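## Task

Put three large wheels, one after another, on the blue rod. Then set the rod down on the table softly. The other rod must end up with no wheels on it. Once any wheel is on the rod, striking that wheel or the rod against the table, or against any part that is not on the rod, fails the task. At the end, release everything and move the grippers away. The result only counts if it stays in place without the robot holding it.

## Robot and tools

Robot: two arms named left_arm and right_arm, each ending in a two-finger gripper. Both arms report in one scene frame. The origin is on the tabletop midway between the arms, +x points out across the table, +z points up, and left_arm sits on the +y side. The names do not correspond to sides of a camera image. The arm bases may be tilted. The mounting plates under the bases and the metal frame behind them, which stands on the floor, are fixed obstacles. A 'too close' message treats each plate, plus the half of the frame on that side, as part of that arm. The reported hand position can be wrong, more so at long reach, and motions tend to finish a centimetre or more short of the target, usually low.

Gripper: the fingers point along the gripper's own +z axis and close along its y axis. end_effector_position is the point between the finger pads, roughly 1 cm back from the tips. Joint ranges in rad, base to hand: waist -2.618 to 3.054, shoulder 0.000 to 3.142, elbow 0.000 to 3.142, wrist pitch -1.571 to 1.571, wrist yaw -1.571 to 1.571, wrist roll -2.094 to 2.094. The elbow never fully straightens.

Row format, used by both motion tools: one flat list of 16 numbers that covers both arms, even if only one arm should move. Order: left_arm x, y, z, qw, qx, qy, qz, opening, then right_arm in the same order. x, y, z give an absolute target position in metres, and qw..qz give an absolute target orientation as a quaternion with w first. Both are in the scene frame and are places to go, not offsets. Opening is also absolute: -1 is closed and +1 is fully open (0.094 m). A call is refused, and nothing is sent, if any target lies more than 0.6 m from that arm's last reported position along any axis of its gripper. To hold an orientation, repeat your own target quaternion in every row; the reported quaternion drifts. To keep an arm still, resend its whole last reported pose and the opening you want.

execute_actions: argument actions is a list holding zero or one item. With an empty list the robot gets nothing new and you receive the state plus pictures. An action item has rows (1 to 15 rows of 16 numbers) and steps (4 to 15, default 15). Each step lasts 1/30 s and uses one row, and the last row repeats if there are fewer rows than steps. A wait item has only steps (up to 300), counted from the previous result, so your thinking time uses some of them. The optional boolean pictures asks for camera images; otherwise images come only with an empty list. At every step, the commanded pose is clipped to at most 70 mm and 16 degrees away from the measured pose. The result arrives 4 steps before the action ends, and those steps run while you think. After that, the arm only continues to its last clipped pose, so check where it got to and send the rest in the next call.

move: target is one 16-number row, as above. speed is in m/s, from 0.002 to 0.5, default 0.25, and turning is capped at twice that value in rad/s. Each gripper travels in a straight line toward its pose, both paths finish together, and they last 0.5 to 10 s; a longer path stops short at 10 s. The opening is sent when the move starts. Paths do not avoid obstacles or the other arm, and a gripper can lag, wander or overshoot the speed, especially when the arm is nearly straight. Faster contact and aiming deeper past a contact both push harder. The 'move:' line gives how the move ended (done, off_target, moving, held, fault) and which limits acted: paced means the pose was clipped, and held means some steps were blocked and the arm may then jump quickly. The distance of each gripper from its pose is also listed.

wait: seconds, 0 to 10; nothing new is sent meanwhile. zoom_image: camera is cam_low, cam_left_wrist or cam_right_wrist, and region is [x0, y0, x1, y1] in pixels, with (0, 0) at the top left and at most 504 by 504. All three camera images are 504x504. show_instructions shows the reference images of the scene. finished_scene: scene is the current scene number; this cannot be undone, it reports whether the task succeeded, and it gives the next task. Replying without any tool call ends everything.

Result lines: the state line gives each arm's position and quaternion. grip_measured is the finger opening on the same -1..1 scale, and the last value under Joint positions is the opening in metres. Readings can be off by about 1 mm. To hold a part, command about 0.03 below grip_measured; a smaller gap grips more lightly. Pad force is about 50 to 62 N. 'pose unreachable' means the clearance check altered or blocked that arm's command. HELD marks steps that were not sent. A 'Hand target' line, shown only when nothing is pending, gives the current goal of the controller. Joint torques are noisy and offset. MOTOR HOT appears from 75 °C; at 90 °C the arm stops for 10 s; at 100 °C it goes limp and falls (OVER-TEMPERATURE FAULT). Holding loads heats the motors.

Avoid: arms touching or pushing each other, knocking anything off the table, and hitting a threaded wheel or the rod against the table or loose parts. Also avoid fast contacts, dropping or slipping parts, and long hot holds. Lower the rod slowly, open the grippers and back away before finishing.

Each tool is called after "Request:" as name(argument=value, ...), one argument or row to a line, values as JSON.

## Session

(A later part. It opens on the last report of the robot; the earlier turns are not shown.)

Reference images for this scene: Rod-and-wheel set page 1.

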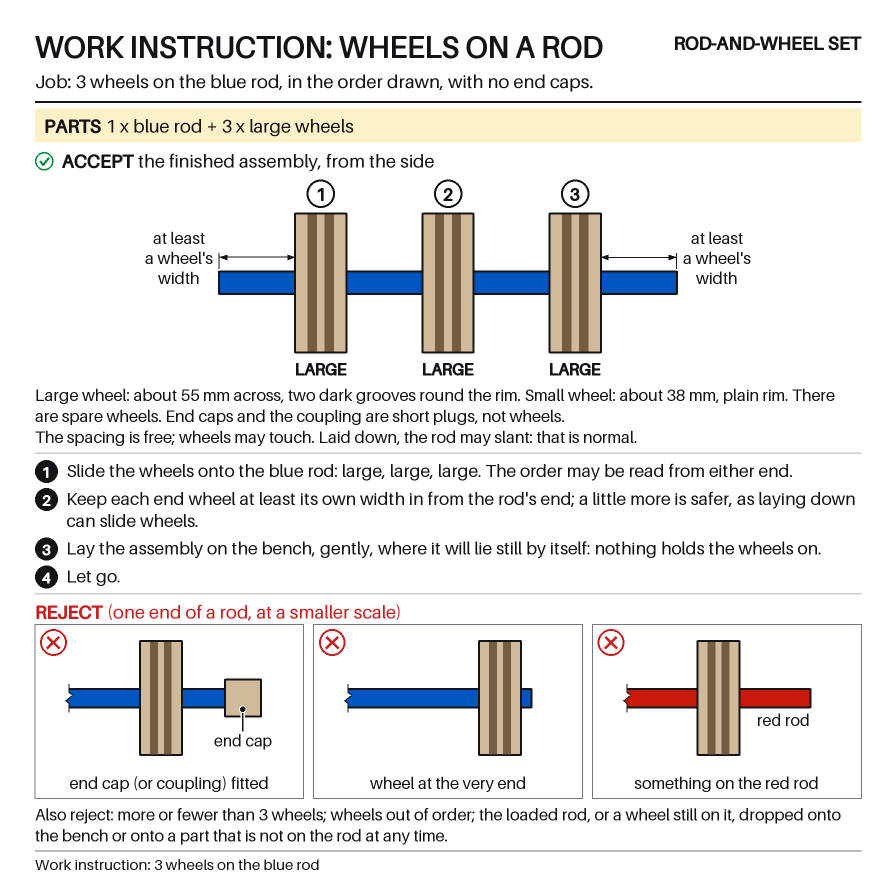

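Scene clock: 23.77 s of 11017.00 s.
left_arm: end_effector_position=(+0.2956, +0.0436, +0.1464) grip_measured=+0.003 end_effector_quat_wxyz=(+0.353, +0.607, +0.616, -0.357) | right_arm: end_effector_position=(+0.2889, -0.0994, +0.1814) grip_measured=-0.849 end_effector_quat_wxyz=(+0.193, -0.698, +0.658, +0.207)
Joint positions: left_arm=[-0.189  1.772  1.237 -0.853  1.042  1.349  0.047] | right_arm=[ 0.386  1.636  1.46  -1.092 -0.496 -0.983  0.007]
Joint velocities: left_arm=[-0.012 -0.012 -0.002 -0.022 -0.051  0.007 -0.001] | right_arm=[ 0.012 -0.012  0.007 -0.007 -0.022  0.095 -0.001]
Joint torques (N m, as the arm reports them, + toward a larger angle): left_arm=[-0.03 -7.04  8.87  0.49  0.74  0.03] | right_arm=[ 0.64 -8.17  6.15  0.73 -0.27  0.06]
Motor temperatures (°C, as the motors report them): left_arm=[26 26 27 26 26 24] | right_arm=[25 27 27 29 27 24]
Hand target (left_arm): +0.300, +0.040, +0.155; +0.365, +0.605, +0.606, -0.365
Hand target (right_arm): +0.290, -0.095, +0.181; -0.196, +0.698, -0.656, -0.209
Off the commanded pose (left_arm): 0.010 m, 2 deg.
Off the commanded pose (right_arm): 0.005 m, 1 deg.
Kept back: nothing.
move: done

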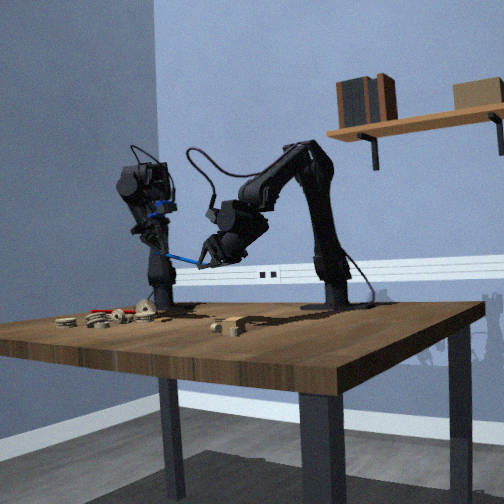

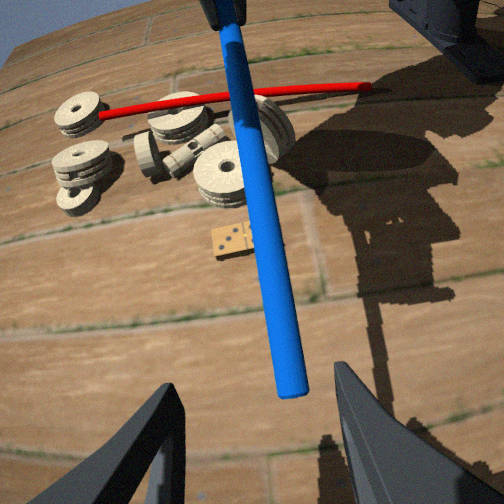

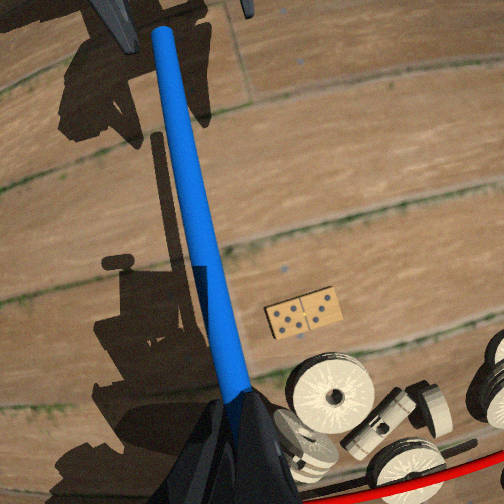

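Request:
move(
  target=[0.30,0.04,0.155,0.3652,0.6055,0.6055,-0.3652,0.0, 0.299,-0.042,0.172,0.2006,-0.6877,0.6664,0.2070,-0.885],
  speed=0.1,
)

Request:
zoom_image(
  camera="cam_low",
  region=[120, 200, 260, 290],
)

Scene clock: 25.67 s of 11017.00 s.
left_arm: end_effector_position=(+0.2956, +0.0436, +0.1464) grip_measured=+0.003 end_effector_quat_wxyz=(+0.353, +0.607, +0.616, -0.357) | right_arm: end_effector_position=(+0.2927, -0.0505, +0.1649) grip_measured=-0.849 end_effector_quat_wxyz=(+0.185, -0.688, +0.671, +0.206)
Joint positions: left_arm=[-0.189  1.772  1.237 -0.853  1.042  1.349  0.047] | right_arm=[ 0.505  1.748  1.52  -0.992 -0.448 -0.828  0.007]
Joint velocities: left_arm=[ 0.002 -0.007  0.002 -0.007  0.022 -0.037  0.   ] | right_arm=[-0.002  0.017 -0.002 -0.022  0.051  0.022 -0.001]
Joint torques (N m, as the arm reports them, + toward a larger angle): left_arm=[-0.01 -7.04  8.86  0.49  0.8   0.03] | right_arm=[ 0.5  -9.06  8.07  0.79 -0.24  0.03]
Motor temperatures (°C, as the motors report them): left_arm=[26 26 27 26 26 24] | right_arm=[25 27 27 29 27 24]
Hand target (left_arm): +0.300, +0.040, +0.155; +0.365, +0.605, +0.606, -0.365
Hand target (right_arm): +0.298, -0.042, +0.171; -0.200, +0.688, -0.666, -0.206
Off the commanded pose (left_arm): 0.010 m, 2 deg.
Off the commanded pose (right_arm): 0.013 m, 2 deg.
Kept back: nothing.
move: off_target (right_arm)

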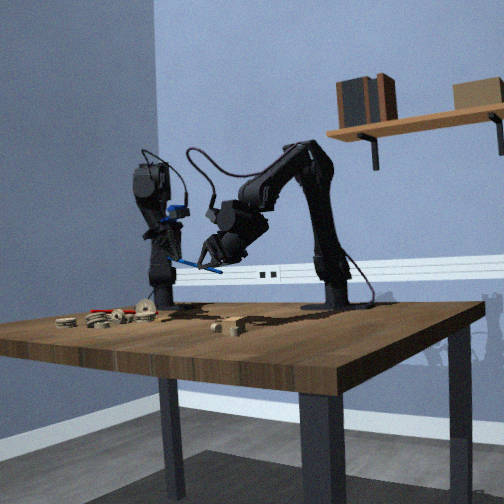

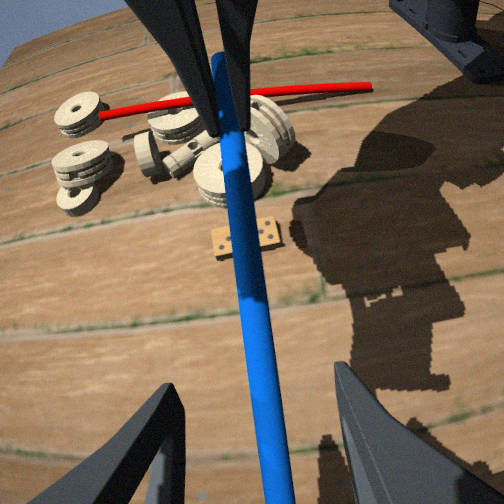

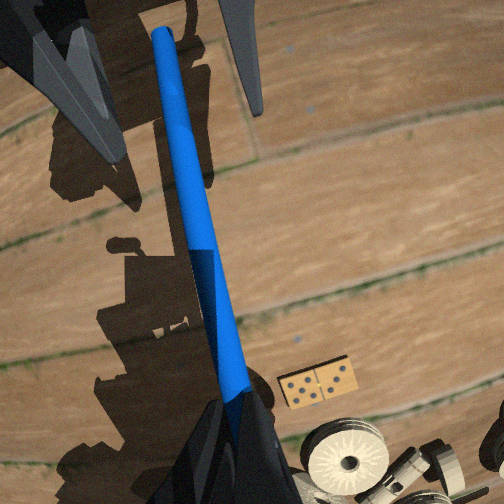

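Region (120, 200, 260, 290) of cam_low's 504x504 image, scaled by 3.600, with more detail than that image has; it fills the top 324 rows of this view, and the rest is white.

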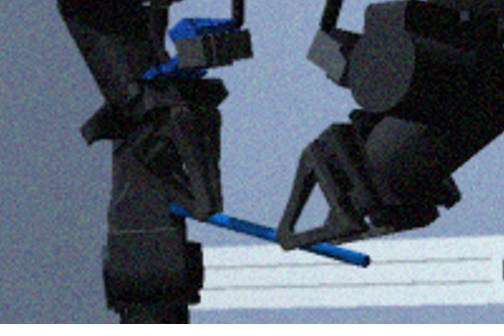

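Request:
execute_actions(
  actions=[
    {"rows":[
[0.30,0.04,0.155,0.3652,0.6055,0.6055,-0.3652,-0.05, 0.2993,-0.0416,0.173,0.2006,-0.6877,0.6664,0.2070,-0.885],
[0.30,0.04,0.155,0.3652,0.6055,0.6055,-0.3652,-0.10, 0.2996,-0.0412,0.174,0.2006,-0.6877,0.6664,0.2070,-0.885],
[0.30,0.04,0.155,0.3652,0.6055,0.6055,-0.3652,-0.15, 0.2999,-0.0408,0.175,0.2006,-0.6877,0.6664,0.2070,-0.885],
[0.30,0.04,0.155,0.3652,0.6055,0.6055,-0.3652,-0.20, 0.3002,-0.0404,0.176,0.2006,-0.6877,0.6664,0.2070,-0.885],
[0.30,0.04,0.155,0.3652,0.6055,0.6055,-0.3652,-0.25, 0.3005,-0.0400,0.177,0.2006,-0.6877,0.6664,0.2070,-0.885],
[0.30,0.04,0.155,0.3652,0.6055,0.6055,-0.3652,-0.30, 0.3008,-0.0396,0.178,0.2006,-0.6877,0.6664,0.2070,-0.885],
[0.30,0.04,0.155,0.3652,0.6055,0.6055,-0.3652,-0.35, 0.3011,-0.0392,0.179,0.2006,-0.6877,0.6664,0.2070,-0.885],
[0.30,0.04,0.155,0.3652,0.6055,0.6055,-0.3652,-0.40, 0.3011,-0.0392,0.180,0.2006,-0.6877,0.6664,0.2070,-0.885]
],"steps":12},
  ],
)

Request:
execute_actions(
  actions=[
    {"steps":10},
  ],
  pictures=true,
)

Request:
zoom_image(
  camera="cam_low",
  region=[150, 230, 250, 290],
)

Scene clock: 26.27 s of 11017.00 s.
left_arm: end_effector_position=(+0.2956, +0.0435, +0.1464) grip_measured=-0.373 end_effector_quat_wxyz=(+0.353, +0.607, +0.616, -0.357) | right_arm: end_effector_position=(+0.3000, -0.0448, +0.1738) grip_measured=-0.849 end_effector_quat_wxyz=(+0.199, -0.687, +0.668, +0.204)
Joint positions: left_arm=[-0.189  1.772  1.237 -0.853  1.043  1.349  0.029] | right_arm=[ 0.505  1.76   1.561 -0.991 -0.446 -0.823  0.007]
Joint velocities: left_arm=[ 0.027 -0.002 -0.002  0.007  0.037  0.022 -0.049] | right_arm=[0.002 0.051 0.178 0.007 0.022 0.022 0.   ]
Joint torques (N m, as the arm reports them, + toward a larger angle): left_arm=[ 0.   -7.04  8.83  0.48  0.76  0.02] | right_arm=[ 0.63 -9.28  7.8   0.54 -0.26  0.03]
Motor temperatures (°C, as the motors report them): left_arm=[26 26 27 26 26 24] | right_arm=[25 27 27 29 27 24]
Steps of this call (steps 1 to 10: nothing new was sent; steps 11 to 18: the first 8 steps of this action). Readings (end_effector_position):
11: left_arm (+0.2956, +0.0435, +0.1464) | right_arm (+0.2930, -0.0506, +0.1648)
12: left_arm (+0.2956, +0.0435, +0.1464) | right_arm (+0.2933, -0.0503, +0.1653)
14: left_arm (+0.2956, +0.0435, +0.1464) | right_arm (+0.2952, -0.0488, +0.1673)
18: the state above

Scene clock: 26.60 s of 11017.00 s.
left_arm: end_effector_position=(+0.2956, +0.0435, +0.1464) grip_measured=-0.397 end_effector_quat_wxyz=(+0.353, +0.607, +0.616, -0.357) | right_arm: end_effector_position=(+0.3020, -0.0431, +0.1778) grip_measured=-0.849 end_effector_quat_wxyz=(+0.204, -0.687, +0.667, +0.204)
Joint positions: left_arm=[-0.189  1.772  1.237 -0.853  1.043  1.349  0.028] | right_arm=[ 0.505  1.761  1.574 -0.991 -0.446 -0.822  0.007]
Joint velocities: left_arm=[-0.022 -0.002  0.002  0.095 -0.007 -0.051  0.001] | right_arm=[-0.012  0.002 -0.002  0.007 -0.022 -0.11  -0.001]
Joint torques (N m, as the arm reports them, + toward a larger angle): left_arm=[-0.02 -7.04  8.85  0.49  0.76  0.03] | right_arm=[ 0.52 -8.8   7.94  0.55 -0.26  0.09]
Motor temperatures (°C, as the motors report them): left_arm=[26 26 27 26 26 24] | right_arm=[25 27 27 29 27 24]
Hand target (left_arm): +0.300, +0.040, +0.155; +0.365, +0.605, +0.606, -0.365
Hand target (right_arm): +0.301, -0.039, +0.180; -0.201, +0.688, -0.666, -0.207
Off the commanded pose (left_arm): 0.010 m, 2 deg.
Off the commanded pose (right_arm): 0.005 m, 1 deg.
Kept back: nothing.
Steps of this call (steps 1 to 4: the last 4 steps of your previous action; steps 5 to 10: nothing new was sent). Readings (end_effector_position):
1: left_arm (+0.2956, +0.0435, +0.1464) | right_arm (+0.3009, -0.0441, +0.1754)
2: left_arm (+0.2956, +0.0435, +0.1464) | right_arm (+0.3015, -0.0436, +0.1765)
4: left_arm (+0.2956, +0.0435, +0.1464) | right_arm (+0.3020, -0.0431, +0.1777)
8: left_arm (+0.2956, +0.0435, +0.1464) | right_arm (+0.3020, -0.0431, +0.1778)
10: the state above

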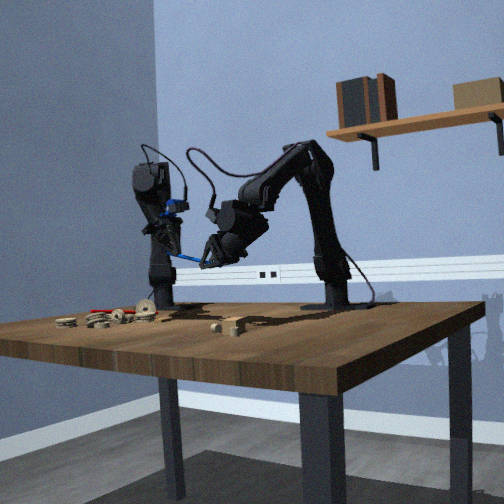

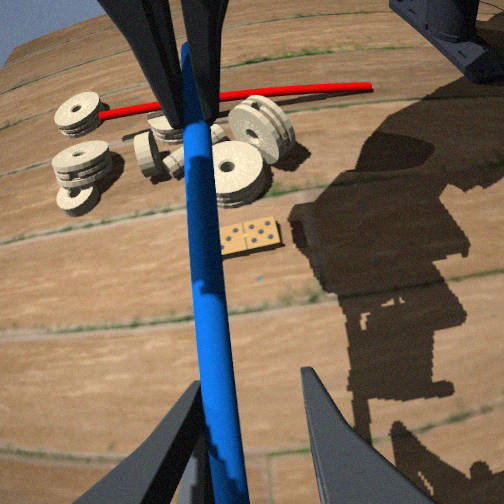

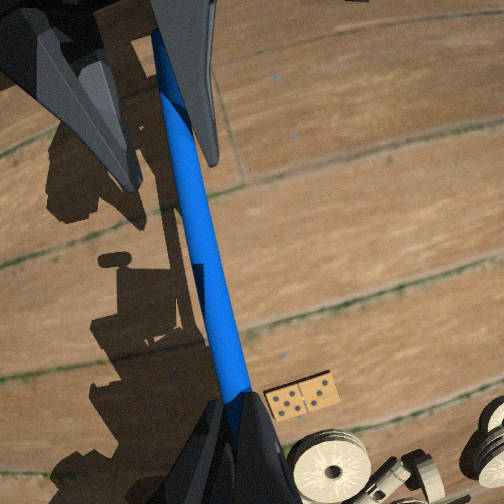

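Region (150, 230, 250, 290) of cam_low's 504x504 image, scaled by 5.040, with more detail than that image has; it fills the top 302 rows of this view, and the rest is white.

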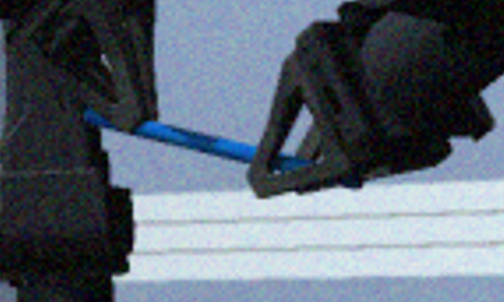

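Request:
execute_actions(
  actions=[
    {"rows":[
[0.30,0.04,0.155,0.3652,0.6055,0.6055,-0.3652,-0.40, 0.3000,-0.0401,0.1794,0.1972,-0.6876,0.6674,0.2074,-0.885],
[0.30,0.04,0.155,0.3652,0.6055,0.6055,-0.3652,-0.40, 0.2989,-0.0410,0.1788,0.1939,-0.6875,0.6684,0.2078,-0.885],
[0.30,0.04,0.155,0.3652,0.6055,0.6055,-0.3652,-0.40, 0.2978,-0.0419,0.1782,0.1905,-0.6873,0.6694,0.2082,-0.885],
[0.30,0.04,0.155,0.3652,0.6055,0.6055,-0.3652,-0.40, 0.2967,-0.0428,0.1776,0.1871,-0.6872,0.6705,0.2087,-0.885],
[0.30,0.04,0.155,0.3652,0.6055,0.6055,-0.3652,-0.40, 0.2955,-0.0437,0.1770,0.1837,-0.6871,0.6715,0.2091,-0.885],
[0.30,0.04,0.155,0.3652,0.6055,0.6055,-0.3652,-0.40, 0.2944,-0.0446,0.1764,0.1804,-0.6870,0.6725,0.2095,-0.885],
[0.30,0.04,0.155,0.3652,0.6055,0.6055,-0.3652,-0.40, 0.2933,-0.0455,0.1758,0.1770,-0.6868,0.6735,0.2099,-0.885]
],"steps":12},
  ],
)

Request:
execute_actions(
  actions=[
    {"steps":10},
  ],
  pictures=true,
)

Request:
zoom_image(
  camera="cam_low",
  region=[150, 230, 250, 290],
)

Scene clock: 27.83 s of 11017.00 s.
left_arm: end_effector_position=(+0.2956, +0.0435, +0.1464) grip_measured=-0.397 end_effector_quat_wxyz=(+0.353, +0.607, +0.616, -0.357) | right_arm: end_effector_position=(+0.2971, -0.0472, +0.1753) grip_measured=-0.849 end_effector_quat_wxyz=(+0.190, -0.686, +0.671, +0.206)
Joint positions: left_arm=[-0.189  1.772  1.237 -0.853  1.043  1.349  0.028] | right_arm=[ 0.505  1.761  1.574 -1.021 -0.446 -0.821  0.007]
Joint velocities: left_arm=[ 0.002 -0.022 -0.002 -0.022 -0.007 -0.007 -0.   ] | right_arm=[ 0.007 -0.002 -0.012 -0.154  0.007 -0.051  0.   ]
Joint torques (N m, as the arm reports them, + toward a larger angle): left_arm=[-0.01 -7.05  8.87  0.49  0.76  0.03] | right_arm=[ 0.45 -8.95  8.07  0.53 -0.24  0.02]
Motor temperatures (°C, as the motors report them): left_arm=[26 26 27 26 26 24] | right_arm=[25 27 27 29 27 24]
Steps of this call (steps 1 to 29: nothing new was sent; steps 30 to 37: the first 8 steps of this action). Readings (end_effector_position):
30: left_arm (+0.2956, +0.0435, +0.1464) | right_arm (+0.3019, -0.0433, +0.1777)
31: left_arm (+0.2956, +0.0435, +0.1464) | right_arm (+0.3016, -0.0435, +0.1776)
33: left_arm (+0.2956, +0.0435, +0.1464) | right_arm (+0.3005, -0.0444, +0.1770)
37: the state above

Scene clock: 28.17 s of 11017.00 s.
left_arm: end_effector_position=(+0.2956, +0.0435, +0.1464) grip_measured=-0.397 end_effector_quat_wxyz=(+0.353, +0.607, +0.616, -0.357) | right_arm: end_effector_position=(+0.2940, -0.0497, +0.1738) grip_measured=-0.849 end_effector_quat_wxyz=(+0.181, -0.686, +0.674, +0.207)
Joint positions: left_arm=[-0.189  1.772  1.237 -0.853  1.043  1.349  0.028] | right_arm=[ 0.505  1.761  1.574 -1.039 -0.446 -0.821  0.007]
Joint velocities: left_arm=[ 0.007 -0.002 -0.002  0.007 -0.081  0.066  0.   ] | right_arm=[-0.007 -0.002  0.017  0.037  0.007 -0.066  0.   ]
Joint torques (N m, as the arm reports them, + toward a larger angle): left_arm=[-0.01 -7.05  8.86  0.49  0.76  0.03] | right_arm=[ 0.7  -8.9   8.    0.49 -0.26  0.04]
Motor temperatures (°C, as the motors report them): left_arm=[26 26 27 26 26 24] | right_arm=[25 27 27 29 27 24]
Hand target (left_arm): +0.300, +0.040, +0.155; +0.365, +0.605, +0.606, -0.365
Hand target (right_arm): +0.293, -0.046, +0.176; -0.177, +0.686, -0.673, -0.210
Off the commanded pose (left_arm): 0.010 m, 2 deg.
Off the commanded pose (right_arm): 0.005 m, 1 deg.
Kept back: nothing.
Steps of this call (steps 1 to 4: the last 4 steps of your previous action; steps 5 to 10: nothing new was sent). Readings (end_effector_position):
1: left_arm (+0.2956, +0.0435, +0.1464) | right_arm (+0.2964, -0.0478, +0.1749)
2: left_arm (+0.2956, +0.0435, +0.1464) | right_arm (+0.2958, -0.0483, +0.1746)
4: left_arm (+0.2956, +0.0435, +0.1464) | right_arm (+0.2950, -0.0489, +0.1742)
8: left_arm (+0.2956, +0.0435, +0.1464) | right_arm (+0.2942, -0.0496, +0.1739)
10: the state above

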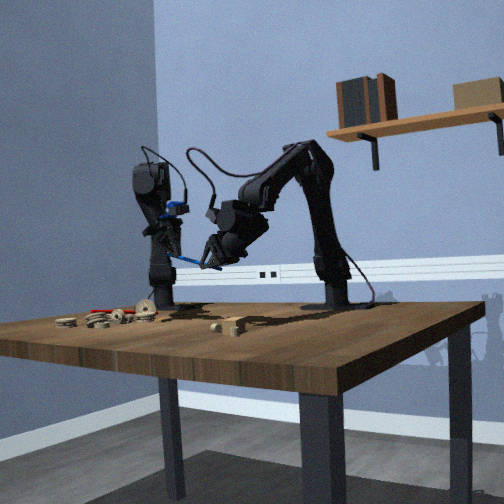

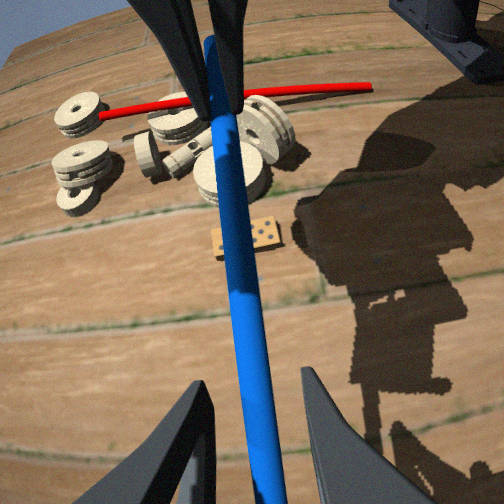

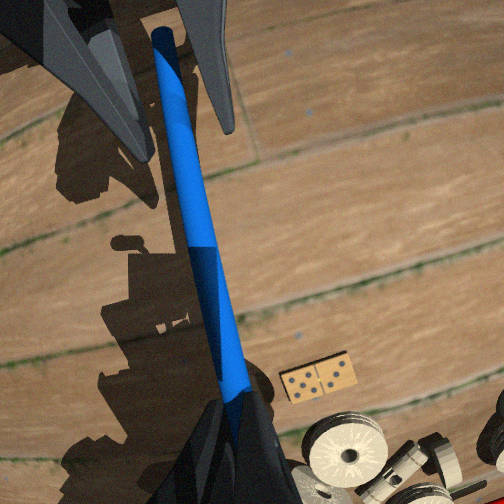

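Region (150, 230, 250, 290) of cam_low's 504x504 image, scaled by 5.040, with more detail than that image has; it fills the top 302 rows of this view, and the rest is white.

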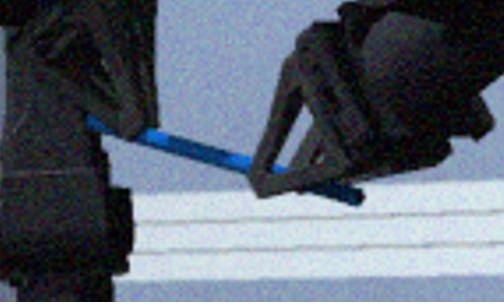

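Request:
execute_actions(
  actions=[
    {"rows":[
[0.30,0.04,0.155,0.3652,0.6055,0.6055,-0.3652,-0.47, 0.2933,-0.0455,0.1758,0.1770,-0.6868,0.6735,0.2099,-0.885],
[0.30,0.04,0.155,0.3652,0.6055,0.6055,-0.3652,-0.54, 0.2933,-0.0455,0.1758,0.1770,-0.6868,0.6735,0.2099,-0.885],
[0.30,0.04,0.155,0.3652,0.6055,0.6055,-0.3652,-0.61, 0.2933,-0.0455,0.1758,0.1770,-0.6868,0.6735,0.2099,-0.885],
[0.30,0.04,0.155,0.3652,0.6055,0.6055,-0.3652,-0.67, 0.2933,-0.0455,0.1758,0.1770,-0.6868,0.6735,0.2099,-0.885],
[0.30,0.04,0.155,0.3652,0.6055,0.6055,-0.3652,-0.72, 0.2933,-0.0455,0.1758,0.1770,-0.6868,0.6735,0.2099,-0.885],
[0.30,0.04,0.155,0.3652,0.6055,0.6055,-0.3652,-0.75, 0.2933,-0.0455,0.1758,0.1770,-0.6868,0.6735,0.2099,-0.885],
[0.30,0.04,0.155,0.3652,0.6055,0.6055,-0.3652,-0.77, 0.2933,-0.0455,0.1758,0.1770,-0.6868,0.6735,0.2099,-0.885],
[0.30,0.04,0.155,0.3652,0.6055,0.6055,-0.3652,-0.79, 0.2933,-0.0455,0.1758,0.1770,-0.6868,0.6735,0.2099,-0.885],
[0.30,0.04,0.155,0.3652,0.6055,0.6055,-0.3652,-0.81, 0.2933,-0.0455,0.1758,0.1770,-0.6868,0.6735,0.2099,-0.885],
[0.30,0.04,0.155,0.3652,0.6055,0.6055,-0.3652,-0.825, 0.2933,-0.0455,0.1758,0.1770,-0.6868,0.6735,0.2099,-0.885],
[0.30,0.04,0.155,0.3652,0.6055,0.6055,-0.3652,-0.84, 0.2933,-0.0455,0.1758,0.1770,-0.6868,0.6735,0.2099,-0.885],
[0.30,0.04,0.155,0.3652,0.6055,0.6055,-0.3652,-0.855, 0.2933,-0.0455,0.1758,0.1770,-0.6868,0.6735,0.2099,-0.885],
[0.30,0.04,0.155,0.3652,0.6055,0.6055,-0.3652,-0.87, 0.2933,-0.0455,0.1758,0.1770,-0.6868,0.6735,0.2099,-0.885],
[0.30,0.04,0.155,0.3652,0.6055,0.6055,-0.3652,-0.885, 0.2933,-0.0455,0.1758,0.1770,-0.6868,0.6735,0.2099,-0.885]
],"steps":15},
  ],
)

Request:
execute_actions(
  actions=[
    {"steps":8},
  ],
)

Scene clock: 29.07 s of 11017.00 s.
left_arm: end_effector_position=(+0.2956, +0.0434, +0.1466) grip_measured=-0.821 end_effector_quat_wxyz=(+0.354, +0.607, +0.615, -0.357) | right_arm: end_effector_position=(+0.2941, -0.0502, +0.1735) grip_measured=-0.849 end_effector_quat_wxyz=(+0.180, -0.685, +0.675, +0.205)
Joint positions: left_arm=[-0.189  1.772  1.237 -0.853  1.044  1.35   0.008] | right_arm=[ 0.505  1.761  1.574 -1.041 -0.444 -0.819  0.007]
Joint velocities: left_arm=[-0.012  0.002 -0.022  0.051 -0.007  0.037 -0.008] | right_arm=[-0.007  0.012 -0.012 -0.007 -0.022  0.051  0.   ]
Joint torques (N m, as the arm reports them, + toward a larger angle): left_arm=[-0.01 -7.04  8.88  0.49  0.75  0.04] | right_arm=[ 0.62 -8.89  8.09  0.5  -0.33  0.04]
Motor temperatures (°C, as the motors report them): left_arm=[26 26 28 26 26 24] | right_arm=[25 27 27 29 27 24]
Steps of this call (steps 1 to 16: nothing new was sent; steps 17 to 27: the first 11 steps of this action). Readings (end_effector_position):
17: left_arm (+0.2956, +0.0435, +0.1464) | right_arm (+0.2938, -0.0499, +0.1736)
18: left_arm (+0.2956, +0.0435, +0.1464) | right_arm (+0.2938, -0.0499, +0.1736)
20: left_arm (+0.2956, +0.0435, +0.1464) | right_arm (+0.2938, -0.0499, +0.1736)
24: left_arm (+0.2956, +0.0435, +0.1465) | right_arm (+0.2939, -0.0501, +0.1735)
27: the state above

Scene clock: 29.33 s of 11017.00 s.
left_arm: end_effector_position=(+0.2956, +0.0434, +0.1466) grip_measured=-0.830 end_effector_quat_wxyz=(+0.354, +0.607, +0.615, -0.357) | right_arm: end_effector_position=(+0.2941, -0.0502, +0.1735) grip_measured=-0.849 end_effector_quat_wxyz=(+0.180, -0.685, +0.675, +0.205)
Joint positions: left_arm=[-0.189  1.772  1.237 -0.853  1.044  1.35   0.008] | right_arm=[ 0.505  1.761  1.574 -1.041 -0.444 -0.819  0.007]
Joint velocities: left_arm=[-0.002  0.002  0.007  0.007 -0.095 -0.022 -0.   ] | right_arm=[-0.007 -0.007 -0.002  0.037 -0.007 -0.022  0.   ]
Joint torques (N m, as the arm reports them, + toward a larger angle): left_arm=[-0.02 -7.05  8.87  0.49  0.75  0.02] | right_arm=[ 0.63 -8.61  8.21  0.49 -0.29  0.04]
Motor temperatures (°C, as the motors report them): left_arm=[26 26 28 26 26 24] | right_arm=[25 27 27 29 27 24]
Hand target (left_arm): +0.300, +0.040, +0.155; +0.365, +0.605, +0.606, -0.365
Hand target (right_arm): +0.293, -0.046, +0.176; -0.177, +0.686, -0.673, -0.210
Off the commanded pose (left_arm): 0.010 m, 2 deg.
Off the commanded pose (right_arm): 0.005 m, 1 deg.
Kept back: nothing.
Steps of this call (steps 1 to 4: the last 4 steps of your previous action; steps 5 to 8: nothing new was sent). Readings (end_effector_position):
1: left_arm (+0.2956, +0.0434, +0.1466) | right_arm (+0.2941, -0.0502, +0.1735)
2: left_arm (+0.2956, +0.0434, +0.1466) | right_arm (+0.2941, -0.0502, +0.1735)
4: left_arm (+0.2956, +0.0434, +0.1466) | right_arm (+0.2941, -0.0502, +0.1735)
8: the state above

Request:
execute_actions(
  actions=[
    {"rows":[
[0.30,0.04,0.155,0.3652,0.6055,0.6055,-0.3652,-0.885, 0.2933,-0.0455,0.1758,0.1770,-0.6868,0.6735,0.2099,-0.84],
[0.30,0.04,0.155,0.3652,0.6055,0.6055,-0.3652,-0.885, 0.2933,-0.0455,0.1758,0.1770,-0.6868,0.6735,0.2099,-0.79],
[0.30,0.04,0.155,0.3652,0.6055,0.6055,-0.3652,-0.885, 0.2933,-0.0455,0.1758,0.1770,-0.6868,0.6735,0.2099,-0.72],
[0.30,0.04,0.155,0.3652,0.6055,0.6055,-0.3652,-0.885, 0.2933,-0.0455,0.1758,0.1770,-0.6868,0.6735,0.2099,-0.62],
[0.30,0.04,0.155,0.3652,0.6055,0.6055,-0.3652,-0.885, 0.2933,-0.0455,0.1758,0.1770,-0.6868,0.6735,0.2099,-0.50],
[0.30,0.04,0.155,0.3652,0.6055,0.6055,-0.3652,-0.885, 0.2933,-0.0455,0.1758,0.1770,-0.6868,0.6735,0.2099,-0.35],
[0.30,0.04,0.155,0.3652,0.6055,0.6055,-0.3652,-0.885, 0.2933,-0.0455,0.1758,0.1770,-0.6868,0.6735,0.2099,-0.2],
[0.30,0.04,0.155,0.3652,0.6055,0.6055,-0.3652,-0.885, 0.2933,-0.0455,0.1758,0.1770,-0.6868,0.6735,0.2099,0.0]
],"steps":9},
  ],
)

Request:
move(
  target=[0.30,0.04,0.155,0.3652,0.6055,0.6055,-0.3652,-0.885, 0.296,-0.105,0.205,0.1900,-0.6868,0.6720,0.2050,0.2],
  speed=0.2,
)

Scene clock: 30.27 s of 11017.00 s.
left_arm: end_effector_position=(+0.2956, +0.0434, +0.1466) grip_measured=-0.830 end_effector_quat_wxyz=(+0.354, +0.607, +0.615, -0.357) | right_arm: end_effector_position=(+0.2940, -0.0503, +0.1734) grip_measured=-0.562 end_effector_quat_wxyz=(+0.180, -0.685, +0.675, +0.205)
Joint positions: left_arm=[-0.189  1.772  1.237 -0.853  1.044  1.351  0.008] | right_arm=[ 0.505  1.761  1.574 -1.041 -0.444 -0.819  0.021]
Joint velocities: left_arm=[-0.017  0.012 -0.012 -0.051 -0.051 -0.051  0.   ] | right_arm=[ 0.007 -0.012 -0.012 -0.037 -0.066 -0.007  0.119]
Joint torques (N m, as the arm reports them, + toward a larger angle): left_arm=[-0.11 -7.03  8.86  0.5   0.75  0.01] | right_arm=[ 0.61 -8.76  8.02  0.45 -0.31  0.01]
Motor temperatures (°C, as the motors report them): left_arm=[26 26 28 26 26 24] | right_arm=[25 27 27 29 27 24]
Steps of this call (steps 1 to 23: nothing new was sent; steps 24 to 28: the first 5 steps of this action). Readings (end_effector_position):
24: left_arm (+0.2956, +0.0434, +0.1466) | right_arm (+0.2941, -0.0502, +0.1735)
25: left_arm (+0.2956, +0.0434, +0.1466) | right_arm (+0.2941, -0.0502, +0.1735)
27: left_arm (+0.2956, +0.0434, +0.1466) | right_arm (+0.2940, -0.0503, +0.1734)
28: the state above

Scene clock: 31.63 s of 11017.00 s.
left_arm: end_effector_position=(+0.2957, +0.0437, +0.1461) grip_measured=-0.830 end_effector_quat_wxyz=(+0.353, +0.608, +0.616, -0.356) | right_arm: end_effector_position=(+0.3008, -0.1044, +0.1979) grip_measured=+0.198 end_effector_quat_wxyz=(+0.186, -0.685, +0.677, +0.196)
Joint positions: left_arm=[-0.189  1.772  1.237 -0.853  1.04   1.351  0.008] | right_arm=[ 0.368  1.671  1.574 -1.179 -0.469 -0.961  0.056]
Joint velocities: left_arm=[ 0.007  0.002 -0.012 -0.022  0.022 -0.022 -0.001] | right_arm=[ 0.002  0.007  0.002 -0.007 -0.081 -0.051 -0.001]
Joint torques (N m, as the arm reports them, + toward a larger angle): left_arm=[-0.01 -7.06  8.87  0.49  0.78  0.02] | right_arm=[ -0.44 -10.34   6.79   0.38  -0.43  -0.01]
Motor temperatures (°C, as the motors report them): left_arm=[26 26 28 26 26 24] | right_arm=[25 27 27 29 27 24]
Hand target (left_arm): +0.300, +0.040, +0.155; +0.365, +0.605, +0.606, -0.365
Hand target (right_arm): +0.297, -0.105, +0.206; -0.191, +0.686, -0.671, -0.205
Off your previous action's commanded pose (left_arm): 0.010 m, 2 deg at its last step (step 4 of this call).
Off your previous action's commanded pose (right_arm): 0.005 m, 1 deg at its last step (step 4 of this call).
Off the commanded pose (left_arm): 0.011 m, 2 deg.
Off the commanded pose (right_arm): 0.009 m, 1 deg.
Kept back: nothing.
move: off_target (left_arm)

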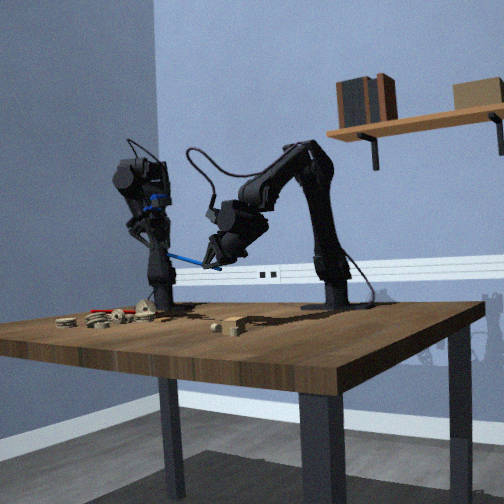

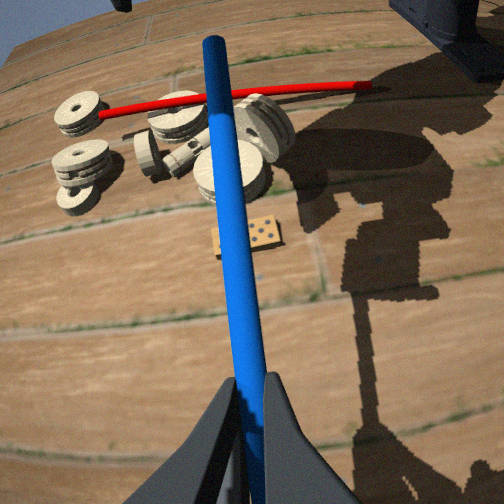

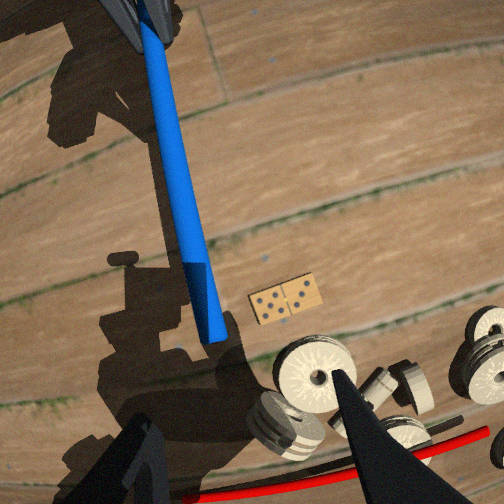

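Request:
move(
  target=[0.30,0.04,0.155,0.3652,0.6055,0.6055,-0.3652,-0.885, 0.490,-0.286,0.055,0.0697,0.0435,0.9966,-0.0030,0.5],
  speed=0.4,
)

Scene clock: 34.97 s of 11017.00 s.
left_arm: end_effector_position=(+0.2957, +0.0437, +0.1461) grip_measured=-0.830 end_effector_quat_wxyz=(+0.353, +0.608, +0.616, -0.356) | right_arm: end_effector_position=(+0.4863, -0.2805, +0.0501) grip_measured=+0.498 end_effector_quat_wxyz=(+0.069, +0.037, +0.997, +0.008)
Joint positions: left_arm=[-0.189  1.772  1.237 -0.853  1.04   1.351  0.008] | right_arm=[ 0.002  2.201  1.818 -1.051  0.014  0.258  0.07 ]
Joint velocities: left_arm=[-0.012 -0.007 -0.007 -0.066 -0.081  0.051  0.001] | right_arm=[ 0.002 -0.002  0.002  0.051 -0.066 -0.037  0.001]
Joint torques (N m, as the arm reports them, + toward a larger angle): left_arm=[-0.01 -7.05  8.86  0.49  0.78  0.01] | right_arm=[ -0.29 -13.68   7.65   0.1    0.21   0.07]
Motor temperatures (°C, as the motors report them): left_arm=[26 27 28 26 26 24] | right_arm=[25 28 28 29 27 24]
Hand target (left_arm): +0.300, +0.040, +0.155; +0.365, +0.605, +0.606, -0.365
Hand target (right_arm): +0.490, -0.285, +0.052; +0.069, +0.044, +0.997, +0.000
Off the commanded pose (left_arm): 0.011 m, 2 deg.
Off the commanded pose (right_arm): 0.008 m, 2 deg.
Kept back: nothing.
move: off_target (left_arm)

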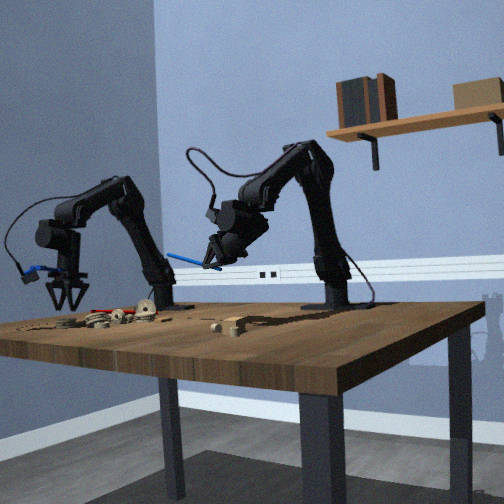

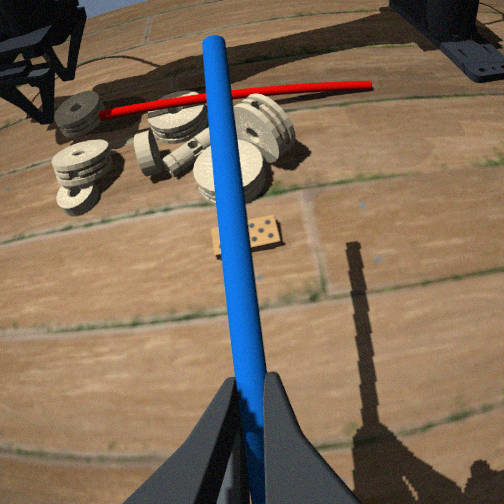

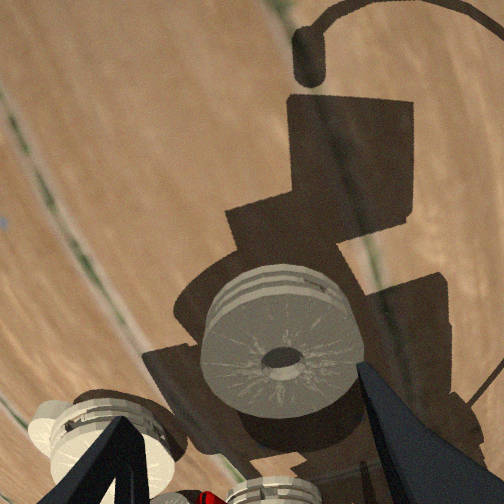

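Request:
move(
  target=[0.30,0.04,0.155,0.3652,0.6055,0.6055,-0.3652,-0.885, 0.479,-0.2965,0.034,0.0697,0.0435,0.9966,-0.0080,0.55],
  speed=0.1,
)

Scene clock: 36.27 s of 11017.00 s.
left_arm: end_effector_position=(+0.2957, +0.0438, +0.1460) grip_measured=-0.830 end_effector_quat_wxyz=(+0.353, +0.608, +0.616, -0.355) | right_arm: end_effector_position=(+0.4756, -0.2907, +0.0270) grip_measured=+0.548 end_effector_quat_wxyz=(+0.054, +0.043, +0.998, -0.003)
Joint positions: left_arm=[-0.189  1.772  1.237 -0.853  1.04   1.351  0.008] | right_arm=[-0.01   2.201  1.729 -0.995  0.028  0.257  0.073]
Joint velocities: left_arm=[-0.002  0.012 -0.002  0.022 -0.125 -0.007  0.   ] | right_arm=[-0.017 -0.002 -0.002  0.066  0.007 -0.037 -0.001]
Joint torques (N m, as the arm reports them, + toward a larger angle): left_arm=[-0.02 -7.05  8.88  0.49  0.76  0.01] | right_arm=[ -0.6  -16.91   4.73   0.38   0.13  -0.07]
Motor temperatures (°C, as the motors report them): left_arm=[26 27 28 26 26 24] | right_arm=[25 28 27 29 27 24]
Hand target (left_arm): +0.300, +0.040, +0.155; +0.365, +0.605, +0.606, -0.365
Hand target (right_arm): +0.479, -0.297, +0.034; +0.069, +0.044, +0.997, -0.008
Off the commanded pose (left_arm): 0.011 m, 2 deg.
Off the commanded pose (right_arm): 0.010 m, 2 deg.
Kept back: nothing.
move: off_target (left_arm)

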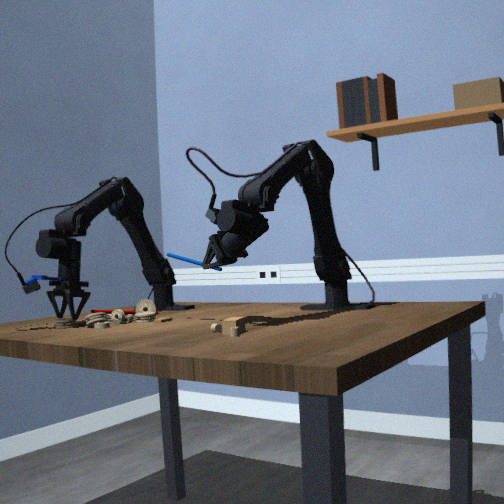

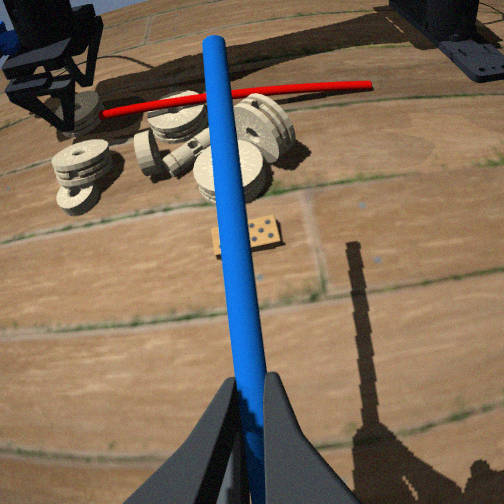

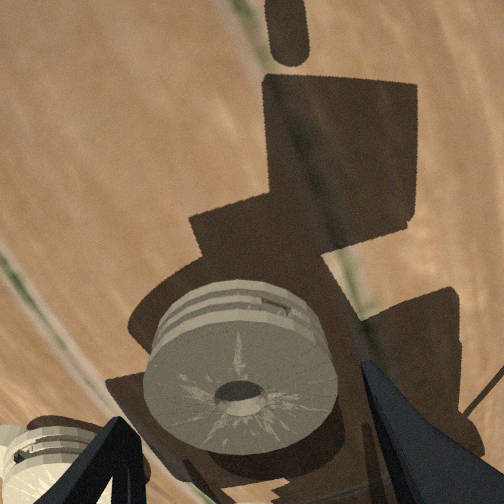

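Request:
move(
  target=[0.30,0.04,0.155,0.3652,0.6055,0.6055,-0.3652,-0.885, 0.476,-0.2915,0.008,0.0697,0.0435,0.9966,-0.0030,0.5],
  speed=0.06,
)

Scene clock: 37.50 s of 11017.00 s.
left_arm: end_effector_position=(+0.2957, +0.0437, +0.1461) grip_measured=-0.830 end_effector_quat_wxyz=(+0.353, +0.608, +0.616, -0.356) | right_arm: end_effector_position=(+0.4754, -0.2908, +0.0086) grip_measured=+0.502 end_effector_quat_wxyz=(+0.064, +0.043, +0.997, -0.001)
Joint positions: left_arm=[-0.189  1.772  1.237 -0.853  1.04   1.351  0.008] | right_arm=[-0.01   2.201  1.651 -0.896  0.029  0.257  0.071]
Joint velocities: left_arm=[ 0.007  0.002 -0.017 -0.037 -0.066  0.007 -0.002] | right_arm=[-0.022  0.007  0.012  0.007 -0.125  0.037 -0.001]
Joint torques (N m, as the arm reports them, + toward a larger angle): left_arm=[-0.02 -7.06  8.87  0.49  0.76  0.01] | right_arm=[  0.29 -15.19   4.62   0.46   0.13   0.08]
Motor temperatures (°C, as the motors report them): left_arm=[26 27 28 26 26 24] | right_arm=[25 28 27 29 27 24]
Hand target (left_arm): +0.300, +0.040, +0.155; +0.365, +0.605, +0.606, -0.365
Hand target (right_arm): +0.476, -0.292, +0.008; +0.070, +0.043, +0.997, -0.003
Off the commanded pose (left_arm): 0.011 m, 2 deg.
Off the commanded pose (right_arm): 0.001 m, 1 deg.
Kept back: nothing.
move: off_target (left_arm)

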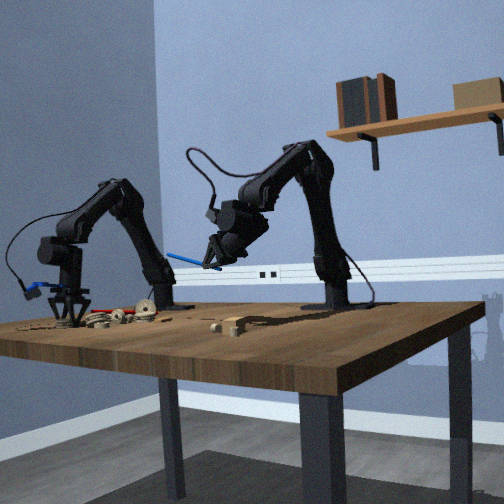

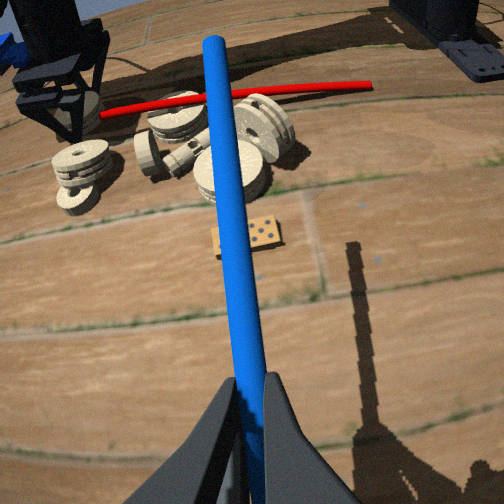

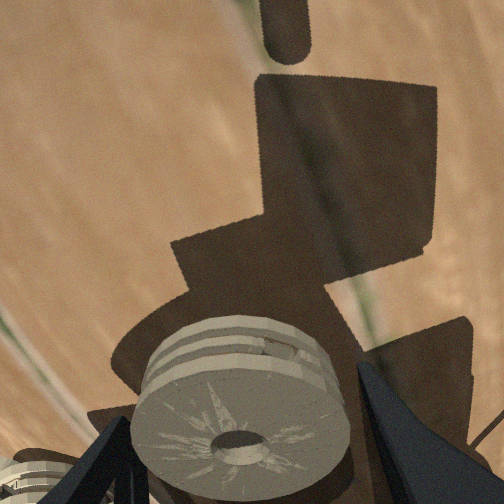

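Request:
execute_actions(
  actions=[
    {"rows":[
[0.30,0.04,0.155,0.3652,0.6055,0.6055,-0.3652,-0.885, 0.476,-0.2915,0.0085,0.0697,0.0435,0.9966,-0.0030,0.44],
[0.30,0.04,0.155,0.3652,0.6055,0.6055,-0.3652,-0.885, 0.476,-0.2915,0.0085,0.0697,0.0435,0.9966,-0.0030,0.38],
[0.30,0.04,0.155,0.3652,0.6055,0.6055,-0.3652,-0.885, 0.476,-0.2915,0.0085,0.0697,0.0435,0.9966,-0.0030,0.32],
[0.30,0.04,0.155,0.3652,0.6055,0.6055,-0.3652,-0.885, 0.476,-0.2915,0.0085,0.0697,0.0435,0.9966,-0.0030,0.28],
[0.30,0.04,0.155,0.3652,0.6055,0.6055,-0.3652,-0.885, 0.476,-0.2915,0.0085,0.0697,0.0435,0.9966,-0.0030,0.25],
[0.30,0.04,0.155,0.3652,0.6055,0.6055,-0.3652,-0.885, 0.476,-0.2915,0.0085,0.0697,0.0435,0.9966,-0.0030,0.22],
[0.30,0.04,0.155,0.3652,0.6055,0.6055,-0.3652,-0.885, 0.476,-0.2915,0.0085,0.0697,0.0435,0.9966,-0.0030,0.20],
[0.30,0.04,0.155,0.3652,0.6055,0.6055,-0.3652,-0.885, 0.476,-0.2915,0.0085,0.0697,0.0435,0.9966,-0.0030,0.18],
[0.30,0.04,0.155,0.3652,0.6055,0.6055,-0.3652,-0.885, 0.476,-0.2915,0.0085,0.0697,0.0435,0.9966,-0.0030,0.16],
[0.30,0.04,0.155,0.3652,0.6055,0.6055,-0.3652,-0.885, 0.476,-0.2915,0.0085,0.0697,0.0435,0.9966,-0.0030,0.14],
[0.30,0.04,0.155,0.3652,0.6055,0.6055,-0.3652,-0.885, 0.476,-0.2915,0.0085,0.0697,0.0435,0.9966,-0.0030,0.125]
],"steps":15},
  ],
)

Request:
move(
  target=[0.30,0.04,0.155,0.3652,0.6055,0.6055,-0.3652,-0.885, 0.465,-0.288,0.085,0.0697,0.0435,0.9966,-0.0030,0.125],
  speed=0.2,
)

Scene clock: 38.27 s of 11017.00 s.
left_arm: end_effector_position=(+0.2957, +0.0437, +0.1461) grip_measured=-0.830 end_effector_quat_wxyz=(+0.353, +0.608, +0.616, -0.356) | right_arm: end_effector_position=(+0.4757, -0.2908, +0.0087) grip_measured=+0.158 end_effector_quat_wxyz=(+0.065, +0.043, +0.997, -0.000)
Joint positions: left_arm=[-0.189  1.772  1.237 -0.853  1.04   1.351  0.008] | right_arm=[-0.01   2.201  1.651 -0.895  0.029  0.257  0.054]
Joint velocities: left_arm=[-0.022 -0.012  0.007  0.022 -0.037  0.022  0.   ] | right_arm=[-0.012 -0.007 -0.002 -0.007 -0.037 -0.081 -0.   ]
Joint torques (N m, as the arm reports them, + toward a larger angle): left_arm=[-0.02 -7.04  8.87  0.49  0.78  0.01] | right_arm=[  0.15 -15.09   4.75   0.39   0.07   0.01]
Motor temperatures (°C, as the motors report them): left_arm=[26 27 28 26 26 24] | right_arm=[25 28 27 29 27 24]
Steps of this call (steps 1 to 12: nothing new was sent; steps 13 to 23: the first 11 steps of this action). Readings (end_effector_position):
13: left_arm (+0.2957, +0.0437, +0.1461) | right_arm (+0.4757, -0.2908, +0.0087)
14: left_arm (+0.2957, +0.0437, +0.1461) | right_arm (+0.4757, -0.2908, +0.0087)
16: left_arm (+0.2957, +0.0437, +0.1461) | right_arm (+0.4757, -0.2908, +0.0087)
20: left_arm (+0.2957, +0.0437, +0.1461) | right_arm (+0.4757, -0.2908, +0.0087)
23: the state above

Scene clock: 39.60 s of 11017.00 s.
left_arm: end_effector_position=(+0.2957, +0.0437, +0.1461) grip_measured=-0.830 end_effector_quat_wxyz=(+0.353, +0.608, +0.616, -0.356) | right_arm: end_effector_position=(+0.4652, -0.2904, +0.0792) grip_measured=+0.158 end_effector_quat_wxyz=(+0.066, +0.045, +0.997, +0.000)
Joint positions: left_arm=[-0.189  1.772  1.237 -0.853  1.04   1.351  0.008] | right_arm=[-0.005  2.101  1.778 -1.119  0.029  0.265  0.054]
Joint velocities: left_arm=[ 0.002  0.012 -0.002 -0.095  0.037 -0.007  0.001] | right_arm=[ 0.002  0.012  0.002  0.007 -0.007 -0.066  0.   ]
Joint torques (N m, as the arm reports them, + toward a larger angle): left_arm=[-0.01 -7.05  8.87  0.5   0.76  0.01] | right_arm=[  0.76 -14.1    7.05   0.11   0.09   0.09]
Motor temperatures (°C, as the motors report them): left_arm=[26 27 28 26 26 24] | right_arm=[25 29 27 29 27 24]
Hand target (left_arm): +0.300, +0.040, +0.155; +0.365, +0.605, +0.606, -0.365
Hand target (right_arm): +0.466, -0.288, +0.085; +0.070, +0.043, +0.997, -0.003
Off your previous action's commanded pose (left_arm): 0.011 m, 2 deg at its last step (step 4 of this call).
Off your previous action's commanded pose (right_arm): 0.001 m, 1 deg at its last step (step 4 of this call).
Off the commanded pose (left_arm): 0.011 m, 2 deg.
Off the commanded pose (right_arm): 0.006 m, 1 deg.
Kept back: nothing.
move: off_target (left_arm)

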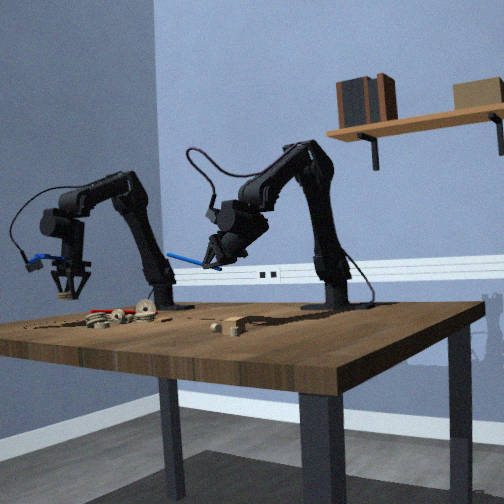

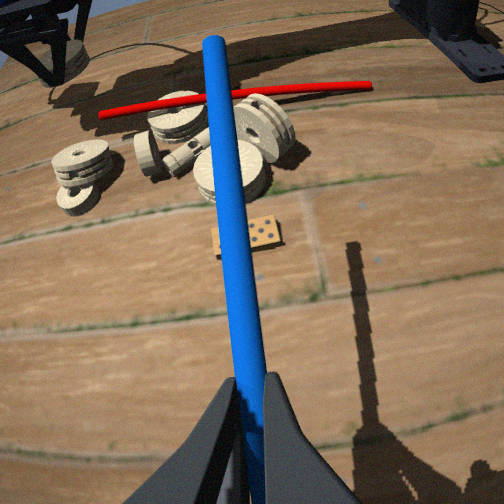

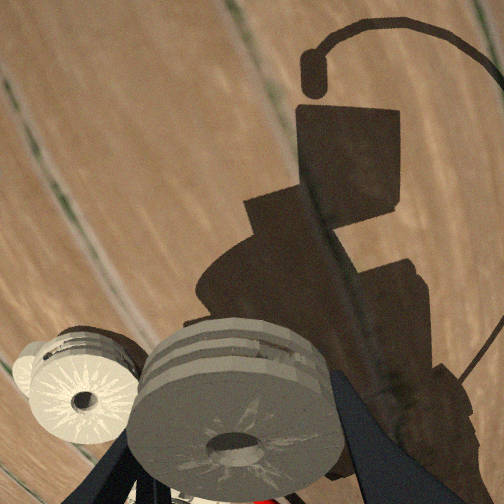

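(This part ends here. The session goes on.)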